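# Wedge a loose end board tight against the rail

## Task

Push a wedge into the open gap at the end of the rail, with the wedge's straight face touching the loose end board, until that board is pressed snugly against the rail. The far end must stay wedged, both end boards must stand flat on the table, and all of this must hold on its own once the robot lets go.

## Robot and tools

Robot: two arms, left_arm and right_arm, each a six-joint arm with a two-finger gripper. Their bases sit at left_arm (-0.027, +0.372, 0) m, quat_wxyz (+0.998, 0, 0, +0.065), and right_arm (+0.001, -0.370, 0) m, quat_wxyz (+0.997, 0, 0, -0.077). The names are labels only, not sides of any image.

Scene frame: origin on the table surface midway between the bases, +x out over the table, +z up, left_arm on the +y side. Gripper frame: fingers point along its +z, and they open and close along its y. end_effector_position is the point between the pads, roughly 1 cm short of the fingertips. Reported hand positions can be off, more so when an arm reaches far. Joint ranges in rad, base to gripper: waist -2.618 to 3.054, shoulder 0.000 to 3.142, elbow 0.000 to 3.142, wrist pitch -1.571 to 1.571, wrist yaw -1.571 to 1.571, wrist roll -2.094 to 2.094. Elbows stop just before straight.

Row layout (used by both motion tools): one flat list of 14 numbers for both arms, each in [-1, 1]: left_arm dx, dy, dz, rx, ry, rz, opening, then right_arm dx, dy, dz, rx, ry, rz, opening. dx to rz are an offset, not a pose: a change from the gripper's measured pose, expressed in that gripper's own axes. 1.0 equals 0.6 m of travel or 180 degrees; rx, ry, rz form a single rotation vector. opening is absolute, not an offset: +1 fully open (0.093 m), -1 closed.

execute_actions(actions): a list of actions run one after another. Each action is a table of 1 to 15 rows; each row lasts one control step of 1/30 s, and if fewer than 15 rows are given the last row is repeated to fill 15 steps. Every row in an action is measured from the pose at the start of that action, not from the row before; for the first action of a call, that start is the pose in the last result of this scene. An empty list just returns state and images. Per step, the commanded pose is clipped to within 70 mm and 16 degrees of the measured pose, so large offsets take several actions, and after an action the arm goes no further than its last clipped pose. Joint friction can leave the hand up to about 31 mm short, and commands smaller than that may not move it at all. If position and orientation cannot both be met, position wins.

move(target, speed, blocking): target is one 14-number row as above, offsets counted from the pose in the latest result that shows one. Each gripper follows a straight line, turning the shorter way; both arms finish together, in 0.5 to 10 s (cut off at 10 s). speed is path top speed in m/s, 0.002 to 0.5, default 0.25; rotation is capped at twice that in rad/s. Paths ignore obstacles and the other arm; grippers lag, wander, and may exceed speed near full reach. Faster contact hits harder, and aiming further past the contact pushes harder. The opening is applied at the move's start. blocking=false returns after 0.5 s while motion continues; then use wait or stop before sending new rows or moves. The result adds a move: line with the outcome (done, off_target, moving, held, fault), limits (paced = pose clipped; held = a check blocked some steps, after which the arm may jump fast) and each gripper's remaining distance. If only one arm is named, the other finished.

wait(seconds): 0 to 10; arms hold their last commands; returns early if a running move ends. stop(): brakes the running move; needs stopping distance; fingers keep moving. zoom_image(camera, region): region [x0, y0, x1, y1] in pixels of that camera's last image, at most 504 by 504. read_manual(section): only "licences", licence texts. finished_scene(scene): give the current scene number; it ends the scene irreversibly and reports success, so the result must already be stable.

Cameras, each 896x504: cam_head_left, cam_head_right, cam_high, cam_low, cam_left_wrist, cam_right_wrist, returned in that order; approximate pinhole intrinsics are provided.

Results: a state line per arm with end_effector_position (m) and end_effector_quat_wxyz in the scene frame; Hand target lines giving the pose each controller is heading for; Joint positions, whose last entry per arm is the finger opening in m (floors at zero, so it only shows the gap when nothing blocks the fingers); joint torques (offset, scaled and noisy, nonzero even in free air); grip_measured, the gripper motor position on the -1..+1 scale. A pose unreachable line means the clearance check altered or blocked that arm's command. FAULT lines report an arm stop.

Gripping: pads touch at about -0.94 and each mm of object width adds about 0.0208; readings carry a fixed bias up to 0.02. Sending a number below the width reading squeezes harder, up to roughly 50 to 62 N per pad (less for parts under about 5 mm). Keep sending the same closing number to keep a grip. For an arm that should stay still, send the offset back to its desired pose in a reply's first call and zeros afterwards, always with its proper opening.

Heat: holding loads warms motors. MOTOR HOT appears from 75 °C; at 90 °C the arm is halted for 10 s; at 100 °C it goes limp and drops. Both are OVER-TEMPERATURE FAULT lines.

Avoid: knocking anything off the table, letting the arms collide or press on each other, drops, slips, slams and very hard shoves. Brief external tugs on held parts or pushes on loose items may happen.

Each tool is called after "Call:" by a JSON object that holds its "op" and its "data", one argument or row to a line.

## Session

Call:
{"op": "execute_actions", "data": {
  "actions": []
}}

Scene clock: 0.00 s.
left_arm: end_effector_position=(+0.3921, +0.1214, +0.3273) grip_measured=+0.985 end_effector_quat_wxyz=(+0.703, +0.569, +0.410, -0.121) | right_arm: end_effector_position=(+0.2314, -0.3692, +0.3625) grip_measured=+0.996 end_effector_quat_wxyz=(-0.484, +0.535, -0.605, +0.336)
Joint positions: left_arm=[-0.411  1.645  1.188  0.481  0.838  0.757  0.092] | right_arm=[-0.092  0.657  1.121 -0.795 -0.345 -1.446  0.093]
Joint velocities: left_arm=[-0.002  0.017  0.002  0.066  0.007  0.051  0.001] | right_arm=[-0.017 -0.007  0.007  0.022 -0.051  0.022  0.001]
Joint torques (N m, as the arm reports them, + toward a larger angle): no reading
Motor temperatures (°C, as the motors report them): left_arm=[27 42 38 36 27 26] | right_arm=[28 40 40 31 29 29]
Hand target (left_arm): +0.392, +0.121, +0.327; +0.703, +0.569, +0.410, -0.121
Hand target (right_arm): +0.231, -0.369, +0.363; +0.484, -0.535, +0.605, -0.336

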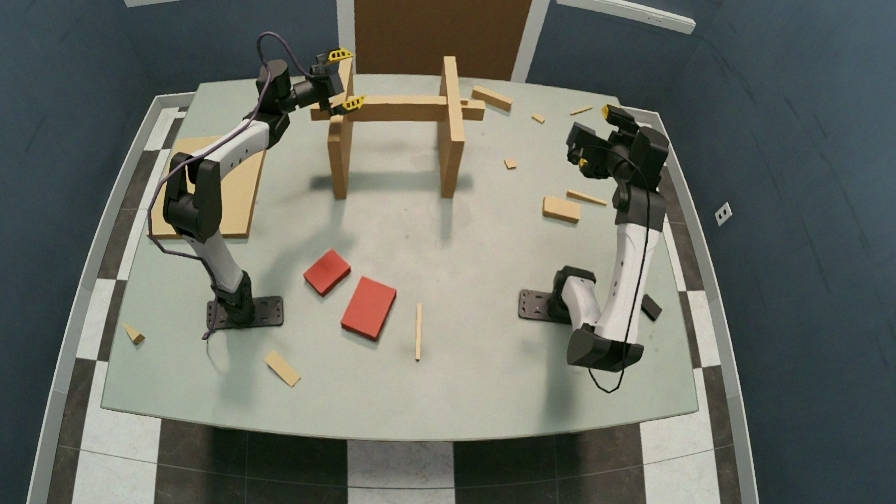

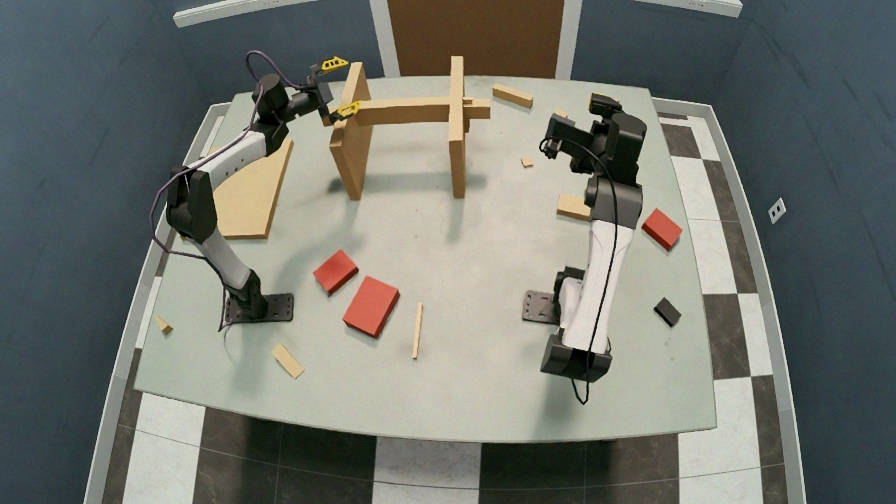

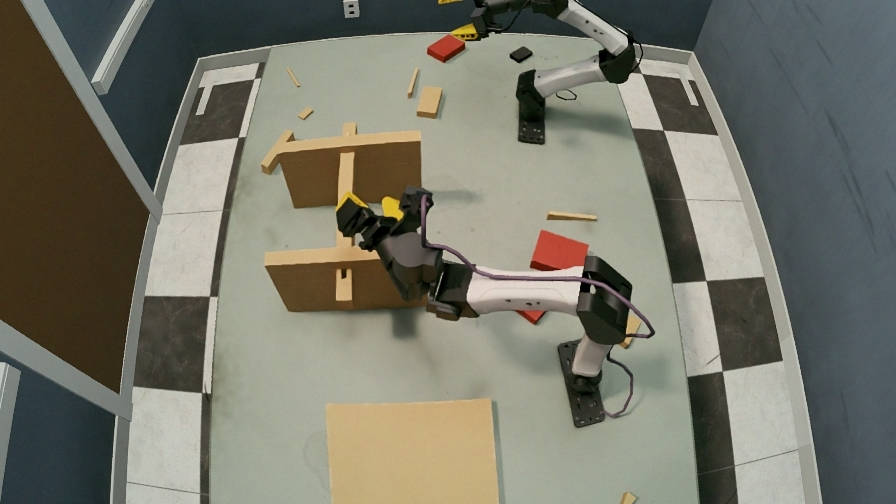

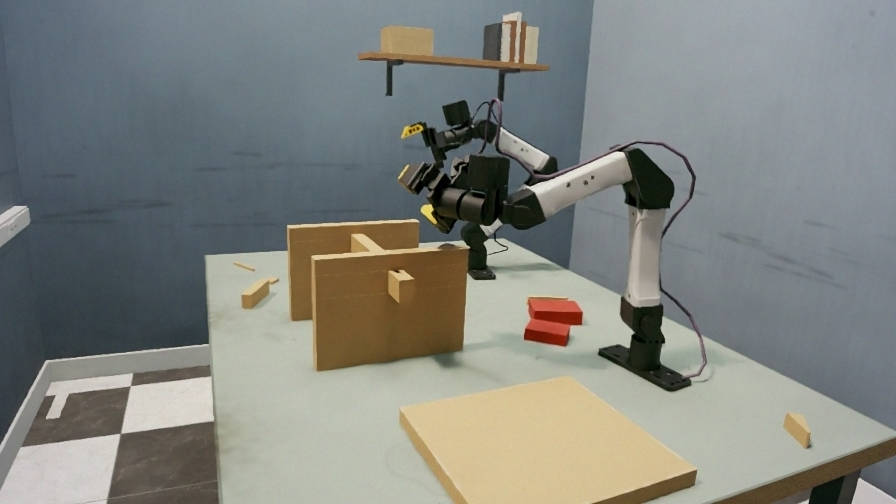

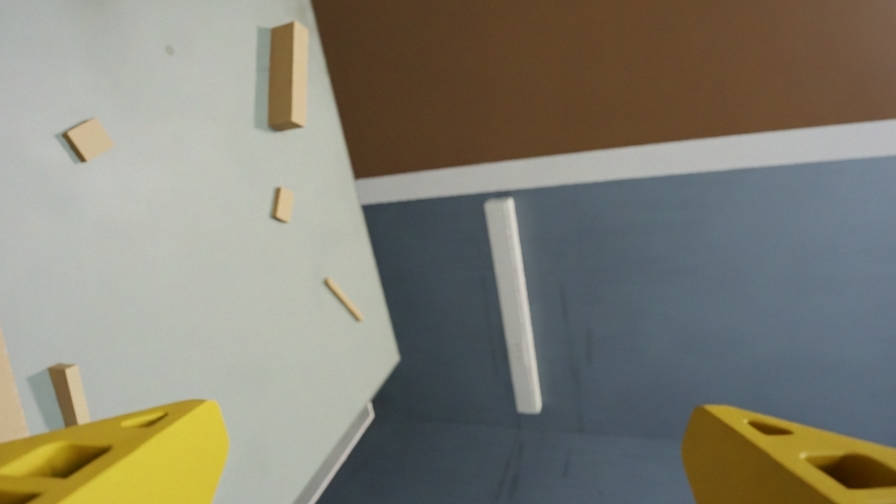

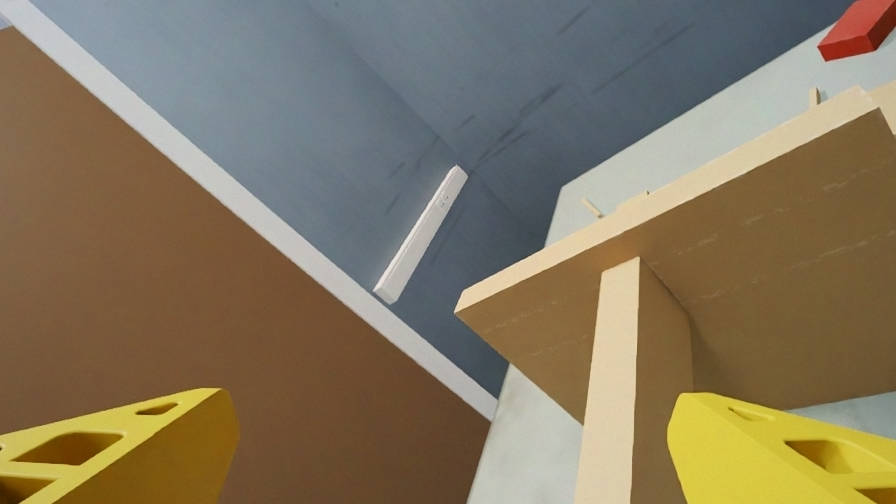

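Call:
{"op": "zoom_image", "data": {
  "camera": "cam_head_left",
  "region": [360, 280, 480, 380]
}}

Call:
{"op": "zoom_image", "data": {
  "camera": "cam_high",
  "region": [520, 180, 620, 250]
}}

Call:
{"op": "zoom_image", "data": {
  "camera": "cam_high",
  "region": [370, 50, 470, 130]
}}

Call:
{"op": "zoom_image", "data": {
  "camera": "cam_head_left",
  "region": [530, 170, 630, 240]
}}

Call:
{"op": "zoom_image", "data": {
  "camera": "cam_high",
  "region": [250, 110, 450, 320]
}}

Region (360, 280, 480, 380) of cam_head_left's 896x504 image, scaled by 4.200, with more detail than that image has.

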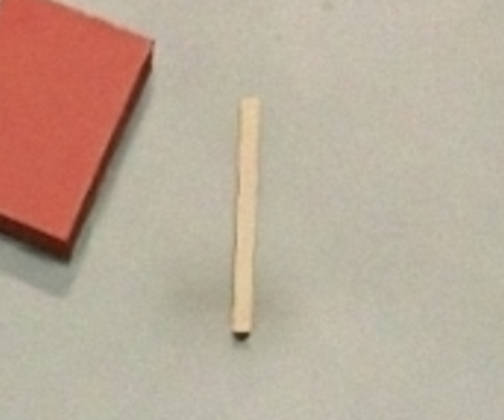

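Region (520, 180, 620, 250) of cam_high's 896x504 image, scaled by 5.040, with more detail than that image has; it fills the top 353 rows of this view, and the rest is white.

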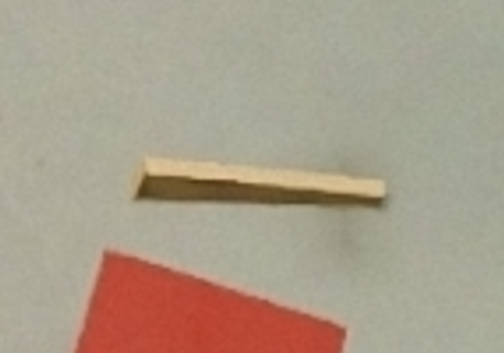

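Region (370, 50, 470, 130) of cam_high's 896x504 image, scaled by 5.040, with more detail than that image has; it fills the top 403 rows of this view, and the rest is white.

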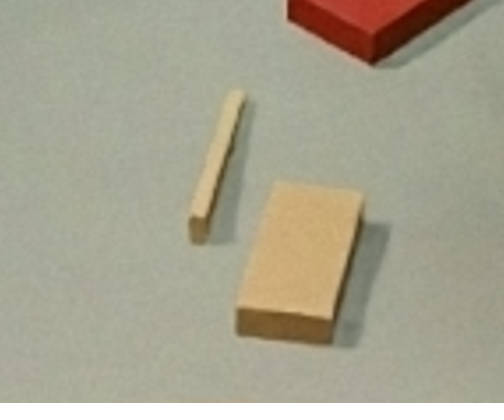

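Region (530, 170, 630, 240) of cam_head_left's 896x504 image, scaled by 5.040, with more detail than that image has; it fills the top 353 rows of this view, and the rest is white.

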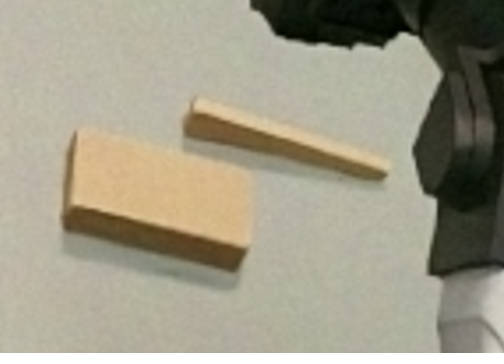

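Region (250, 110, 450, 320) of cam_high's 896x504 image, scaled by 2.400, with more detail than that image has; it fills the left 480 columns of this view, and the rest is white.

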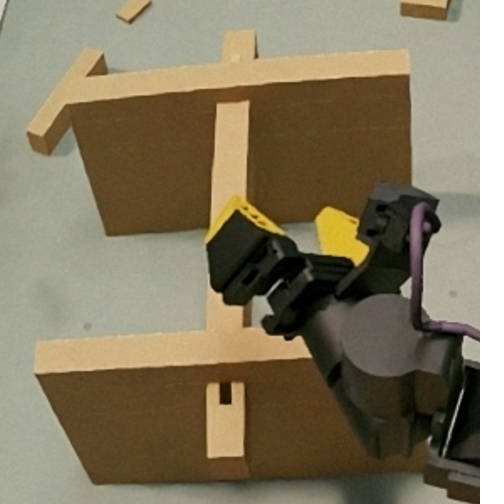

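Call:
{"op": "zoom_image", "data": {
  "camera": "cam_low",
  "region": [510, 280, 590, 320]
}}

Call:
{"op": "zoom_image", "data": {
  "camera": "cam_high",
  "region": [540, 200, 604, 232]
}}

Call:
{"op": "zoom_image", "data": {
  "camera": "cam_head_left",
  "region": [555, 180, 615, 215]
}}

Call:
{"op": "zoom_image", "data": {
  "camera": "cam_left_wrist",
  "region": [0, 330, 160, 450]
}}

Region (510, 280, 590, 320) of cam_low's 896x504 image, scaled by 6.300, with more detail than that image has.

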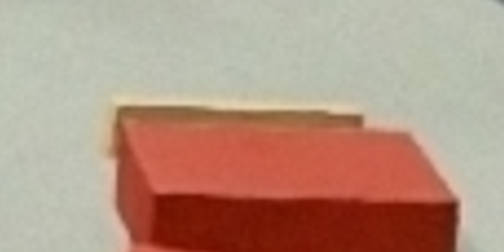

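Region (540, 200, 604, 232) of cam_high's 896x504 image, scaled by 7.875, with more detail than that image has.

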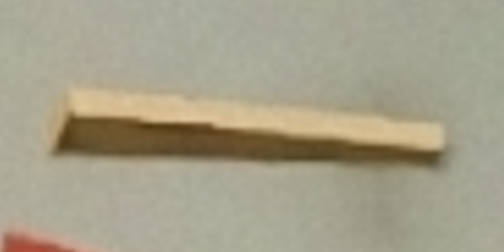

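Region (555, 180, 615, 215) of cam_head_left's 896x504 image, scaled by 8.400, with more detail than that image has; it fills the top 294 rows of this view, and the rest is white.

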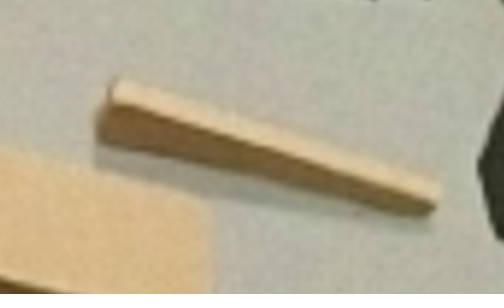

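Region (0, 330, 160, 450) of cam_left_wrist's 896x504 image, scaled by 3.150, with more detail than that image has; it fills the top 378 rows of this view, and the rest is white.

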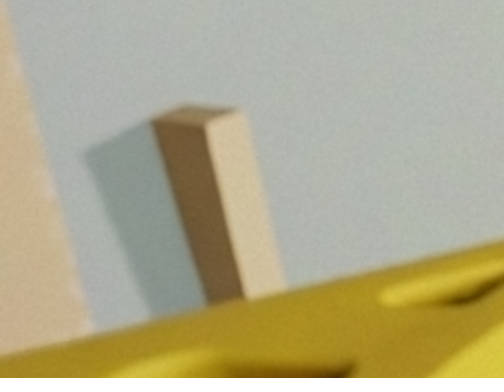

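Call:
{"op": "zoom_image", "data": {
  "camera": "cam_high",
  "region": [520, 200, 600, 280]
}}

Call:
{"op": "zoom_image", "data": {
  "camera": "cam_low",
  "region": [520, 290, 550, 312]
}}

Call:
{"op": "zoom_image", "data": {
  "camera": "cam_head_right",
  "region": [390, 295, 450, 365]
}}

Region (520, 200, 600, 280) of cam_high's 896x504 image, scaled by 6.300, with more detail than that image has.

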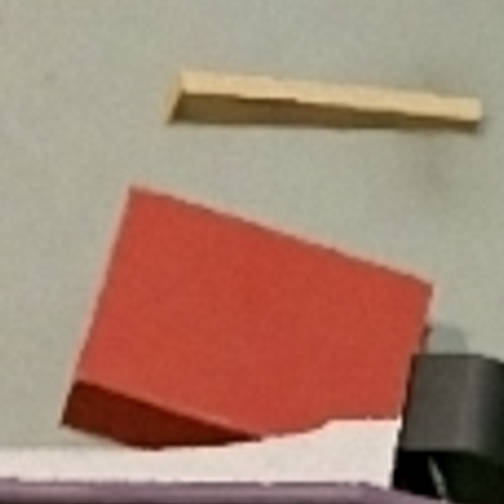

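Region (520, 290, 550, 312) of cam_low's 896x504 image, scaled by 16.800, with more detail than that image has; it fills the top 370 rows of this view, and the rest is white.

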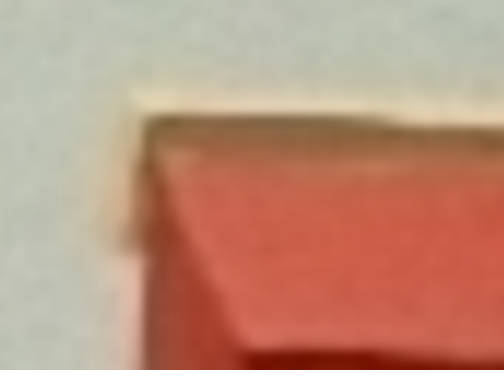

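Region (390, 295, 450, 365) of cam_head_right's 896x504 image, scaled by 7.200, with more detail than that image has; it fills the left 432 columns of this view, and the rest is white.

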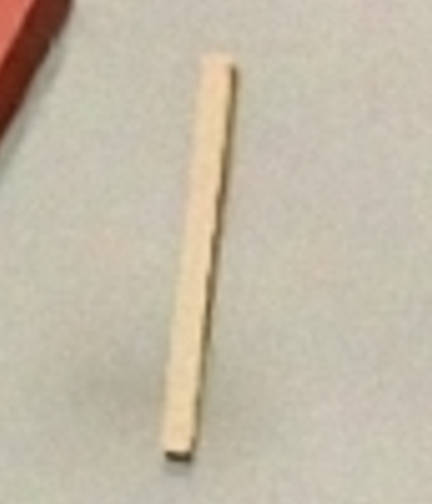

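Call:
{"op": "move", "data": {
  "target": [-0.3332,-0.8072,-0.1030,-0.0969,0.5632,-0.4559,0.3,-0.0392,0.1832,0.361,-0.0803,0.0295,0.4024,-1],
  "speed": 0.3
}}

Scene clock: 124.43 s.
left_arm: end_effector_position=(-0.0583, -0.0399, +0.1253) grip_measured=+0.302 end_effector_quat_wxyz=(+0.006, -0.003, +1.000, +0.009) | right_arm: end_effector_position=(+0.3985, -0.3131, +0.2077) grip_measured=-0.998 end_effector_quat_wxyz=(+0.493, -0.108, +0.862, +0.052)
Joint positions: left_arm=[-1.781  2.165  2.066 -1.49  -0.01  -1.656  0.06 ] | right_arm=[ 0.247  1.278  0.899 -0.159 -0.116 -0.088  0.   ]
Joint velocities: left_arm=[ 0.007  0.002  0.002 -0.007  0.037  0.007 -0.   ] | right_arm=[ 0.012  0.002  0.002 -0.007  0.037 -0.051  0.   ]
Joint torques (N m, as the arm reports them, + toward a larger angle): left_arm=[ -0.45 -10.48   8.59   0.14  -0.02  -0.02] | right_arm=[ 1.57 -4.59  6.21  1.95  0.    0.2 ]
Motor temperatures (°C, as the motors report them): left_arm=[27 51 47 42 27 26] | right_arm=[28 37 44 43 29 29]
Hand target (left_arm): -0.063, -0.041, +0.128; +0.002, -0.004, +1.000, +0.008
Hand target (right_arm): +0.400, -0.306, +0.203; +0.493, -0.113, +0.860, +0.062
Off the commanded pose (left_arm): 0.013 m, 1 deg.
Off the commanded pose (right_arm): 0.015 m, 2 deg.
move: off_target (left_arm, right_arm)

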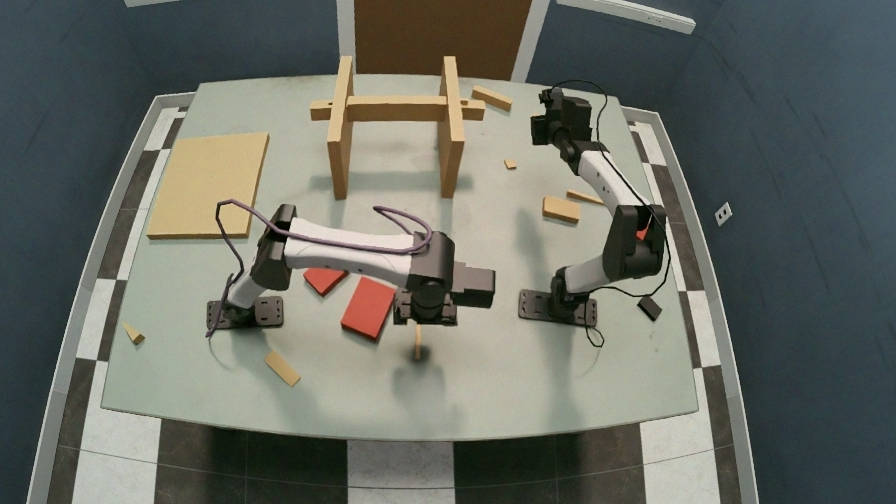

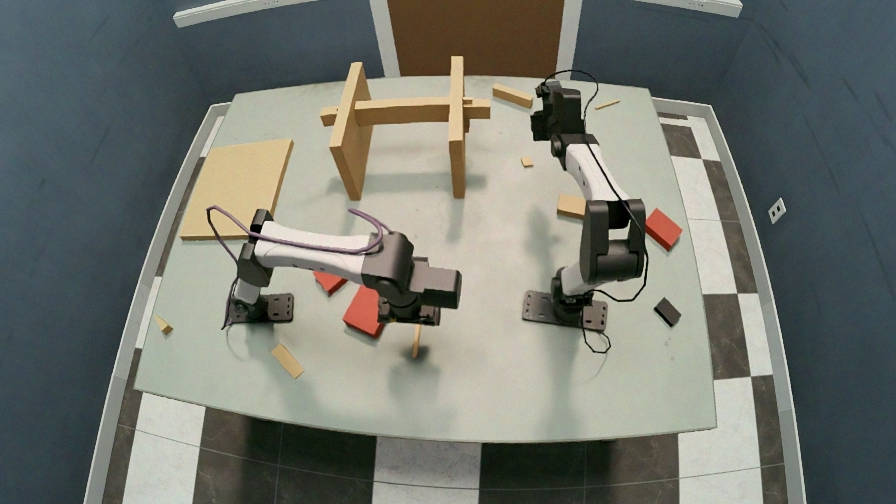

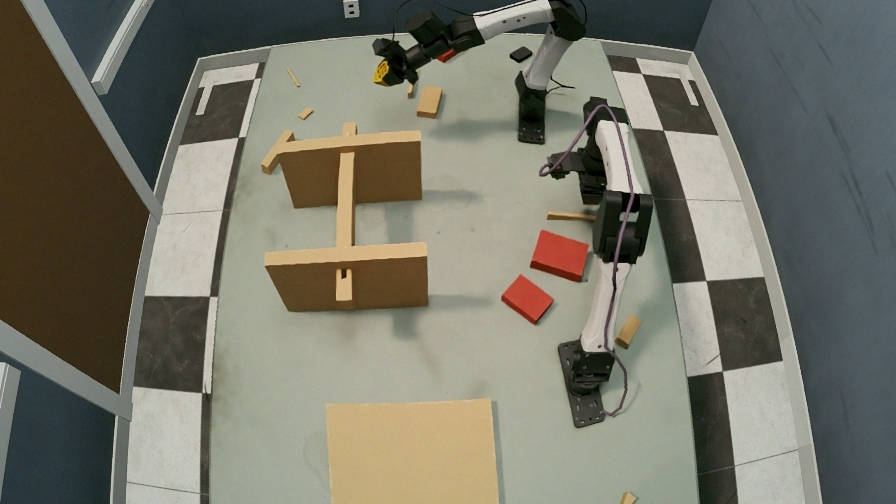

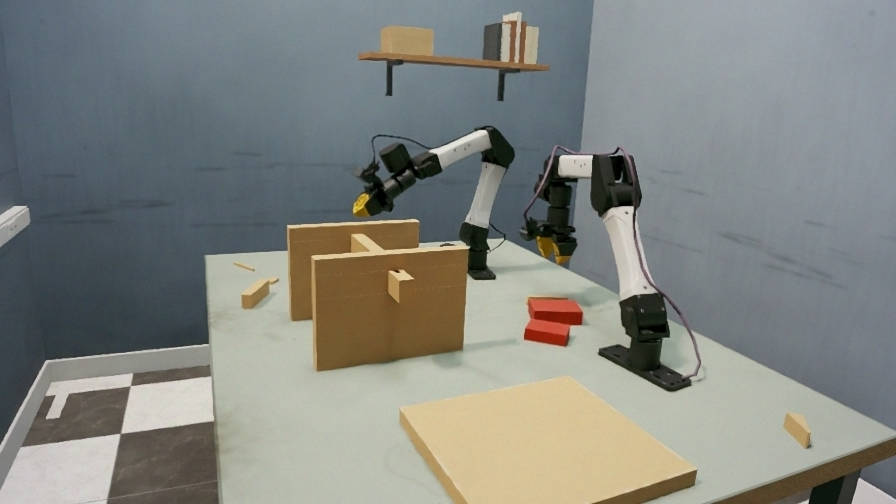

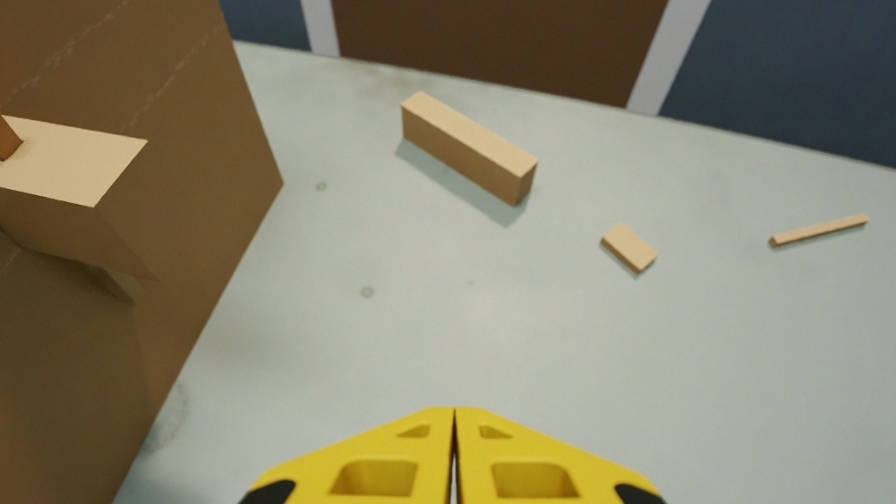

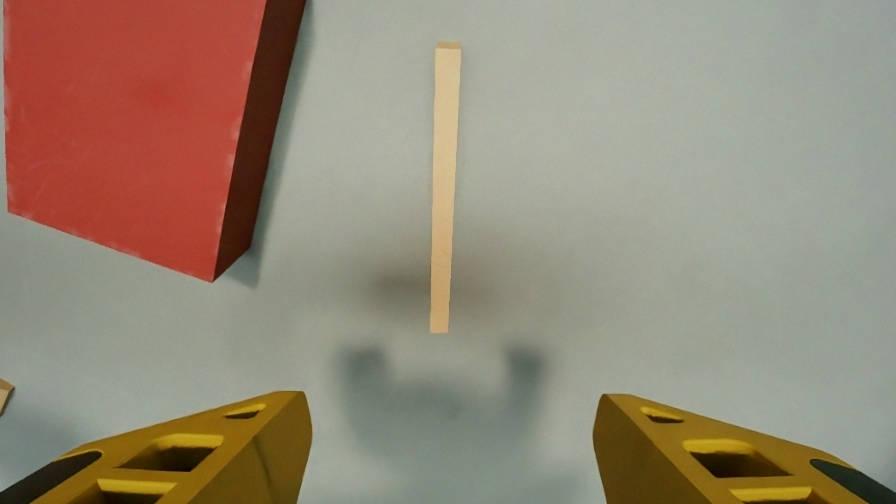

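Call:
{"op": "zoom_image", "data": {
  "camera": "cam_right_wrist",
  "region": [400, 20, 500, 100]
}}

Call:
{"op": "zoom_image", "data": {
  "camera": "cam_right_wrist",
  "region": [390, 280, 490, 360]
}}

Region (400, 20, 500, 100) of cam_right_wrist's 896x504 image, scaled by 5.040, with more detail than that image has; it fills the top 403 rows of this view, and the rest is white.

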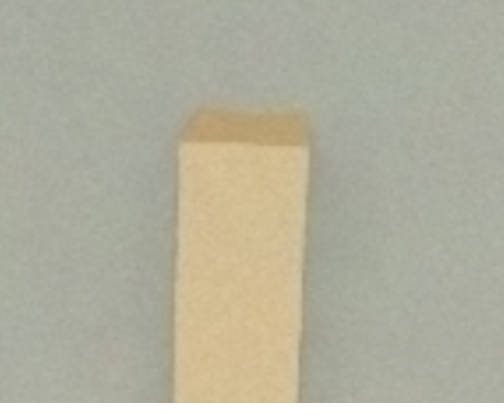

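Region (390, 280, 490, 360) of cam_right_wrist's 896x504 image, scaled by 5.040, with more detail than that image has; it fills the top 403 rows of this view, and the rest is white.

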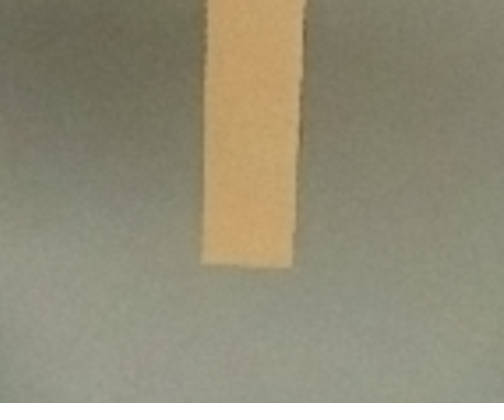

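Call:
{"op": "zoom_image", "data": {
  "camera": "cam_right_wrist",
  "region": [180, 210, 290, 300]
}}

Region (180, 210, 290, 300) of cam_right_wrist's 896x504 image, scaled by 4.582, with more detail than that image has; it fills the top 412 rows of this view, and the rest is white.

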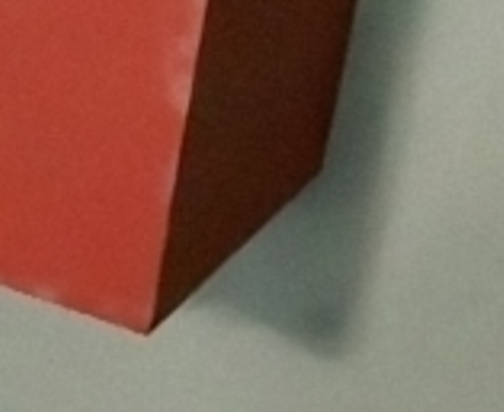

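Call:
{"op": "move", "data": {
  "target": [-0.1083,-0.0265,0.1297,0.0057,0.0038,0.05,0.3,0,0,0,0,0,0,-1],
  "speed": 0.12
}}

Scene clock: 230.83 s.
left_arm: end_effector_position=(+0.0057, -0.0545, +0.0532) grip_measured=+0.302 end_effector_quat_wxyz=(-0.000, +0.074, +0.997, +0.000) | right_arm: end_effector_position=(+0.3987, -0.3131, +0.2080) grip_measured=-0.998 end_effector_quat_wxyz=(+0.493, -0.107, +0.862, +0.052)
Joint positions: left_arm=[-1.624  2.211  1.853 -1.213  0.    -1.345  0.06 ] | right_arm=[ 0.247  1.278  0.899 -0.158 -0.117 -0.087  0.   ]
Joint velocities: left_arm=[-0.007  0.002  0.007  0.037  0.022  0.007  0.   ] | right_arm=[-0.002 -0.017  0.002 -0.022 -0.022 -0.022  0.   ]
Joint torques (N m, as the arm reports them, + toward a larger angle): left_arm=[  0.66 -11.34   5.71   0.47  -0.01   0.16] | right_arm=[ 0.41 -5.46  7.3   1.75  0.11  0.13]
Motor temperatures (°C, as the motors report them): left_arm=[27 62 48 35 27 26] | right_arm=[28 37 46 50 29 29]
Hand target (left_arm): +0.008, -0.055, +0.049; -0.003, +0.076, +0.997, -0.001
Hand target (right_arm): +0.399, -0.313, +0.208; +0.493, -0.108, +0.862, +0.052
Off the commanded pose (left_arm): 0.006 m, 0 deg.
Off the commanded pose (right_arm): 0.000 m, 0 deg.
move: done

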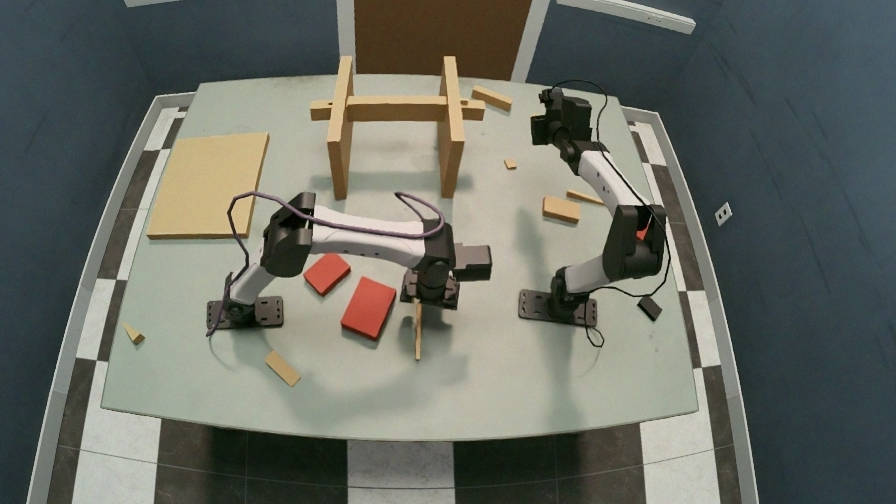

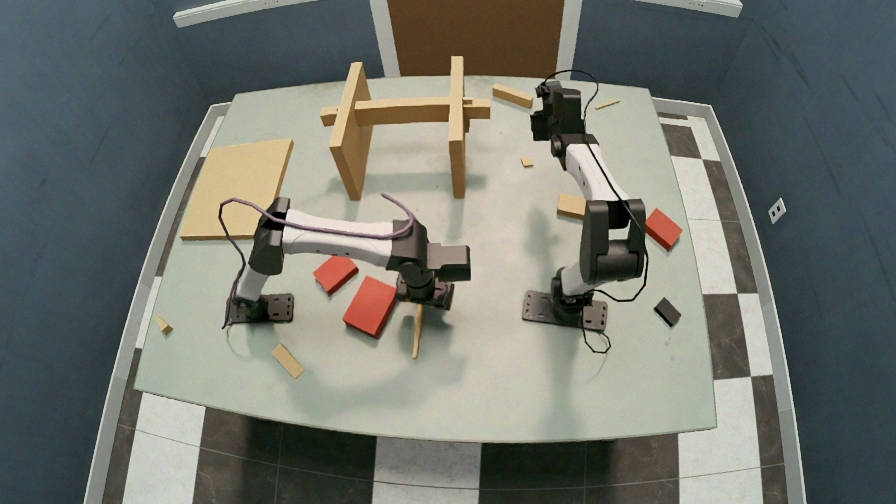

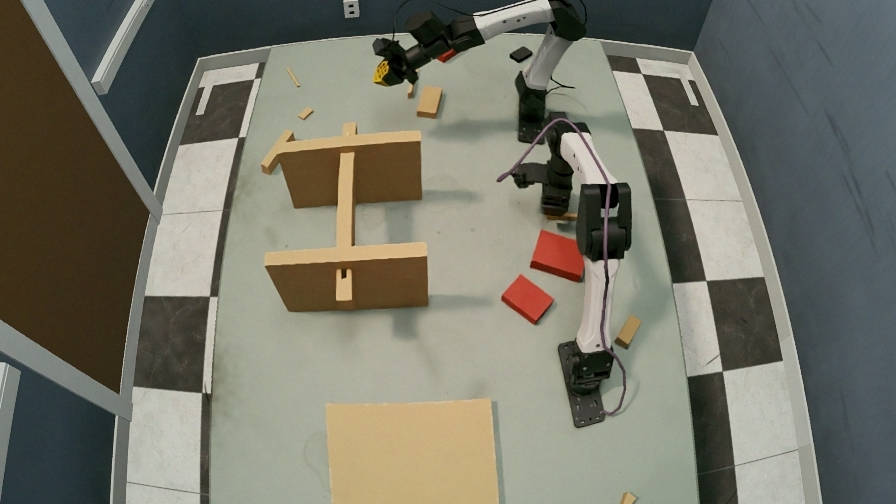

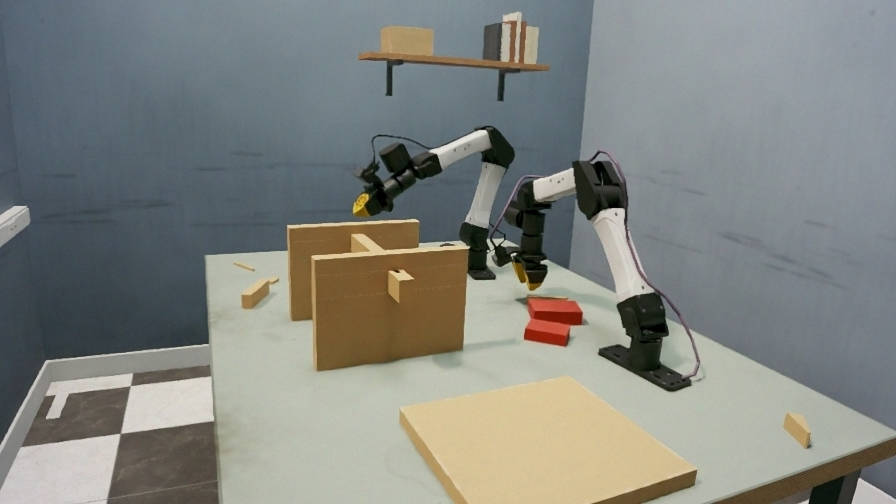

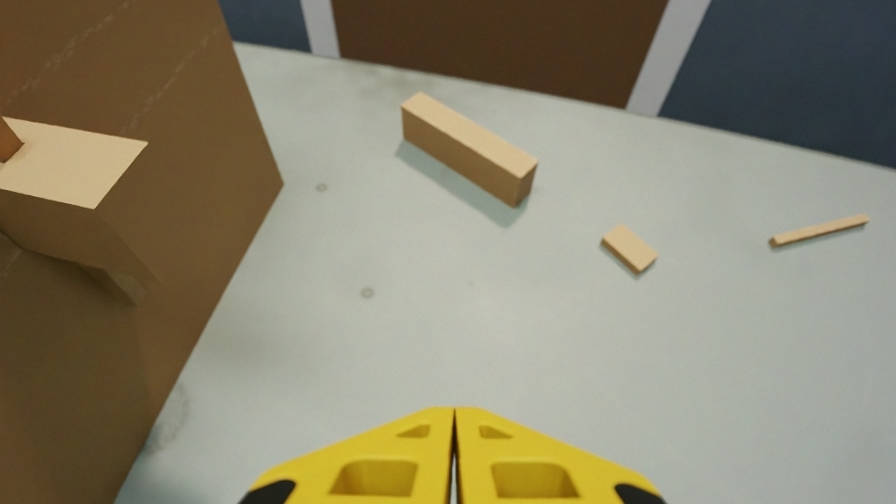

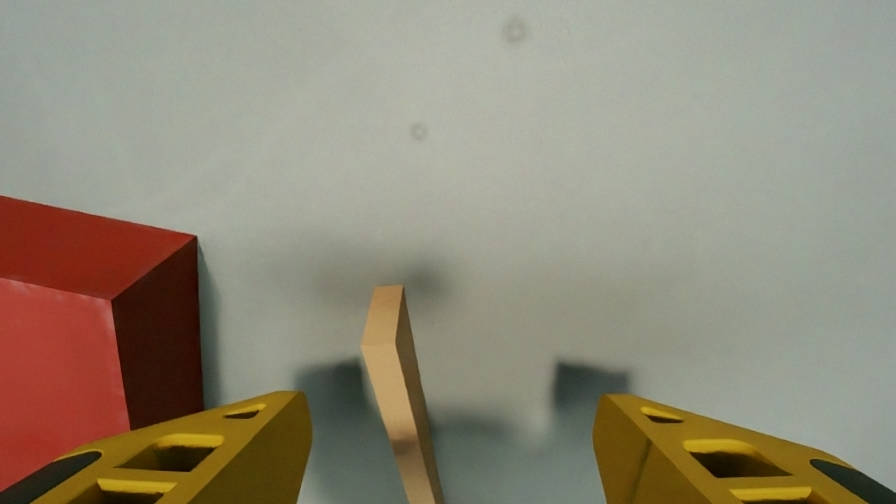

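Call:
{"op": "move", "data": {
  "target": [0.0233,0,0.0533,0,0,0,0.3,0,0,0,0,0,0,-1],
  "speed": 0.06
}}

Scene clock: 239.50 s.
left_arm: end_effector_position=(-0.0032, -0.0536, +0.0299) grip_measured=+0.302 end_effector_quat_wxyz=(+0.000, +0.073, +0.997, -0.005) | right_arm: end_effector_position=(+0.3987, -0.3131, +0.2080) grip_measured=-0.998 end_effector_quat_wxyz=(+0.493, -0.107, +0.862, +0.052)
Joint positions: left_arm=[-1.645  2.211  1.759 -1.11   0.001 -1.367  0.06 ] | right_arm=[ 0.247  1.278  0.899 -0.158 -0.117 -0.087  0.   ]
Joint velocities: left_arm=[-0.007 -0.007 -0.022 -0.066  0.066  0.007  0.   ] | right_arm=[-0.022 -0.012 -0.012 -0.051 -0.007  0.037  0.   ]
Joint torques (N m, as the arm reports them, + toward a larger angle): left_arm=[ -0.44 -10.35   5.66   0.41  -0.06  -0.02] | right_arm=[ 0.42 -5.47  7.31  1.76  0.11  0.14]
Motor temperatures (°C, as the motors report them): left_arm=[27 63 47 35 27 26] | right_arm=[28 37 46 50 29 29]
Hand target (left_arm): -0.007, -0.053, +0.021; +0.000, +0.074, +0.997, +0.001
Hand target (right_arm): +0.399, -0.313, +0.208; +0.493, -0.107, +0.862, +0.052
Off the commanded pose (left_arm): 0.010 m, 1 deg.
Off the commanded pose (right_arm): 0.000 m, 0 deg.
move: done

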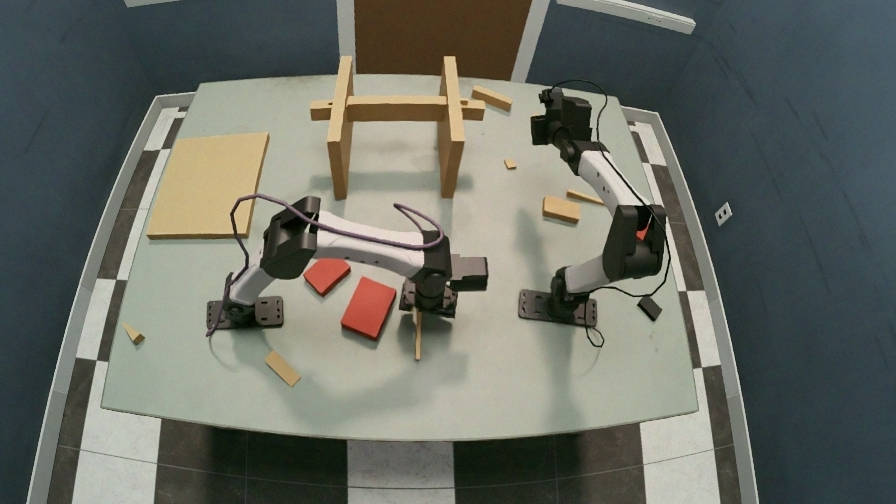

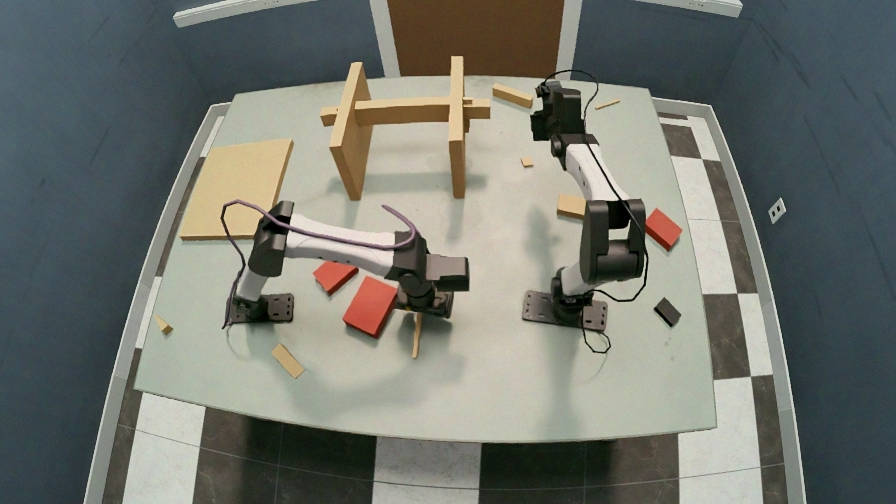

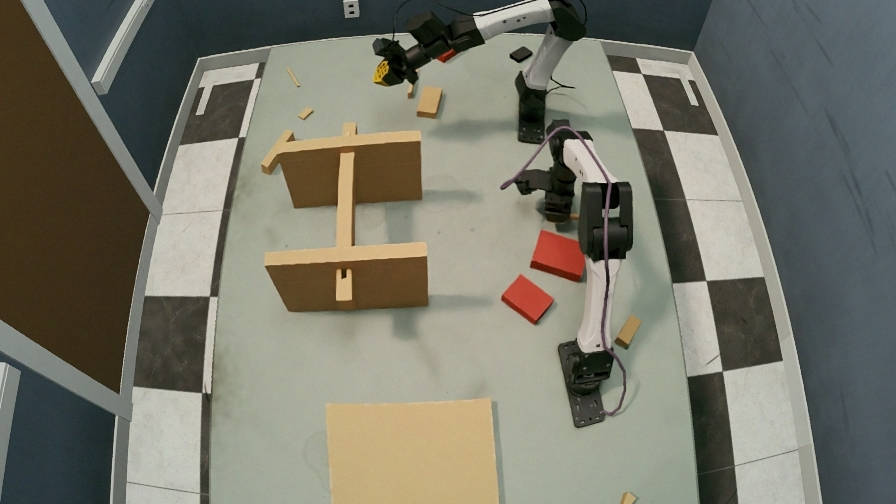

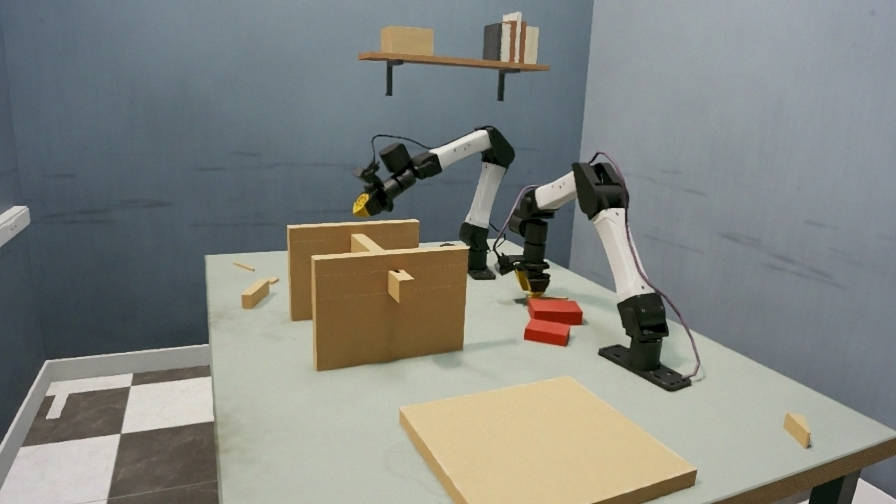

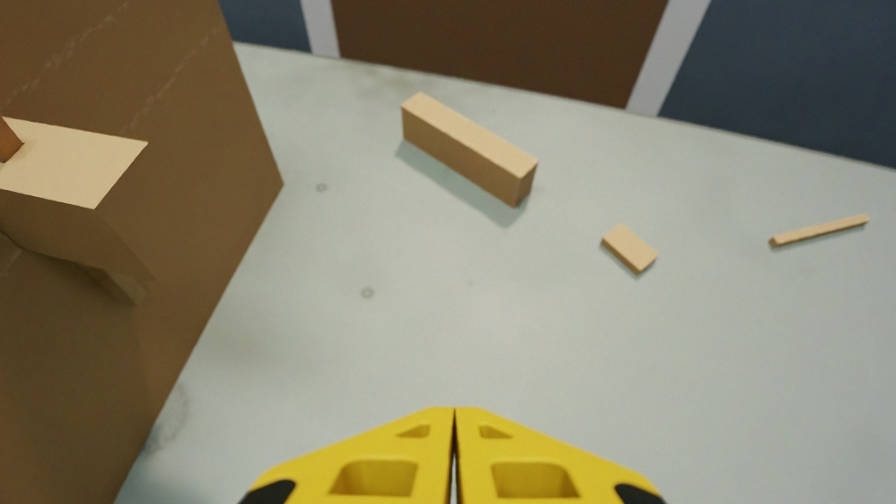

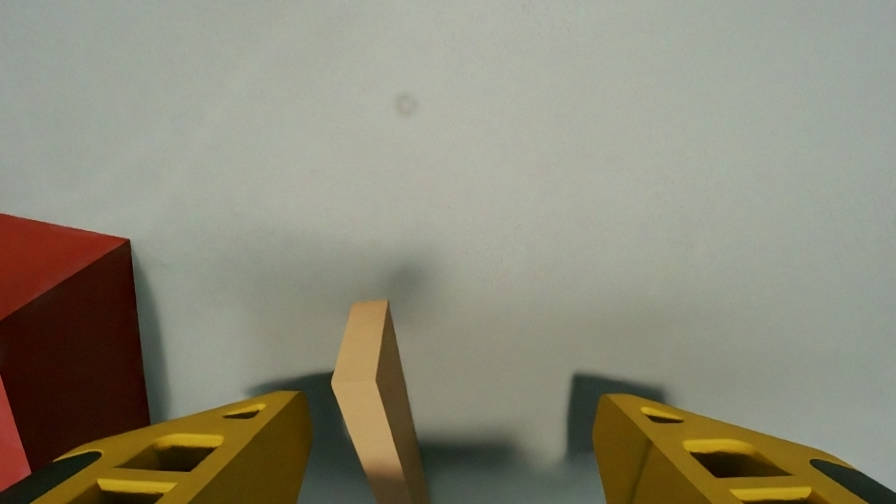

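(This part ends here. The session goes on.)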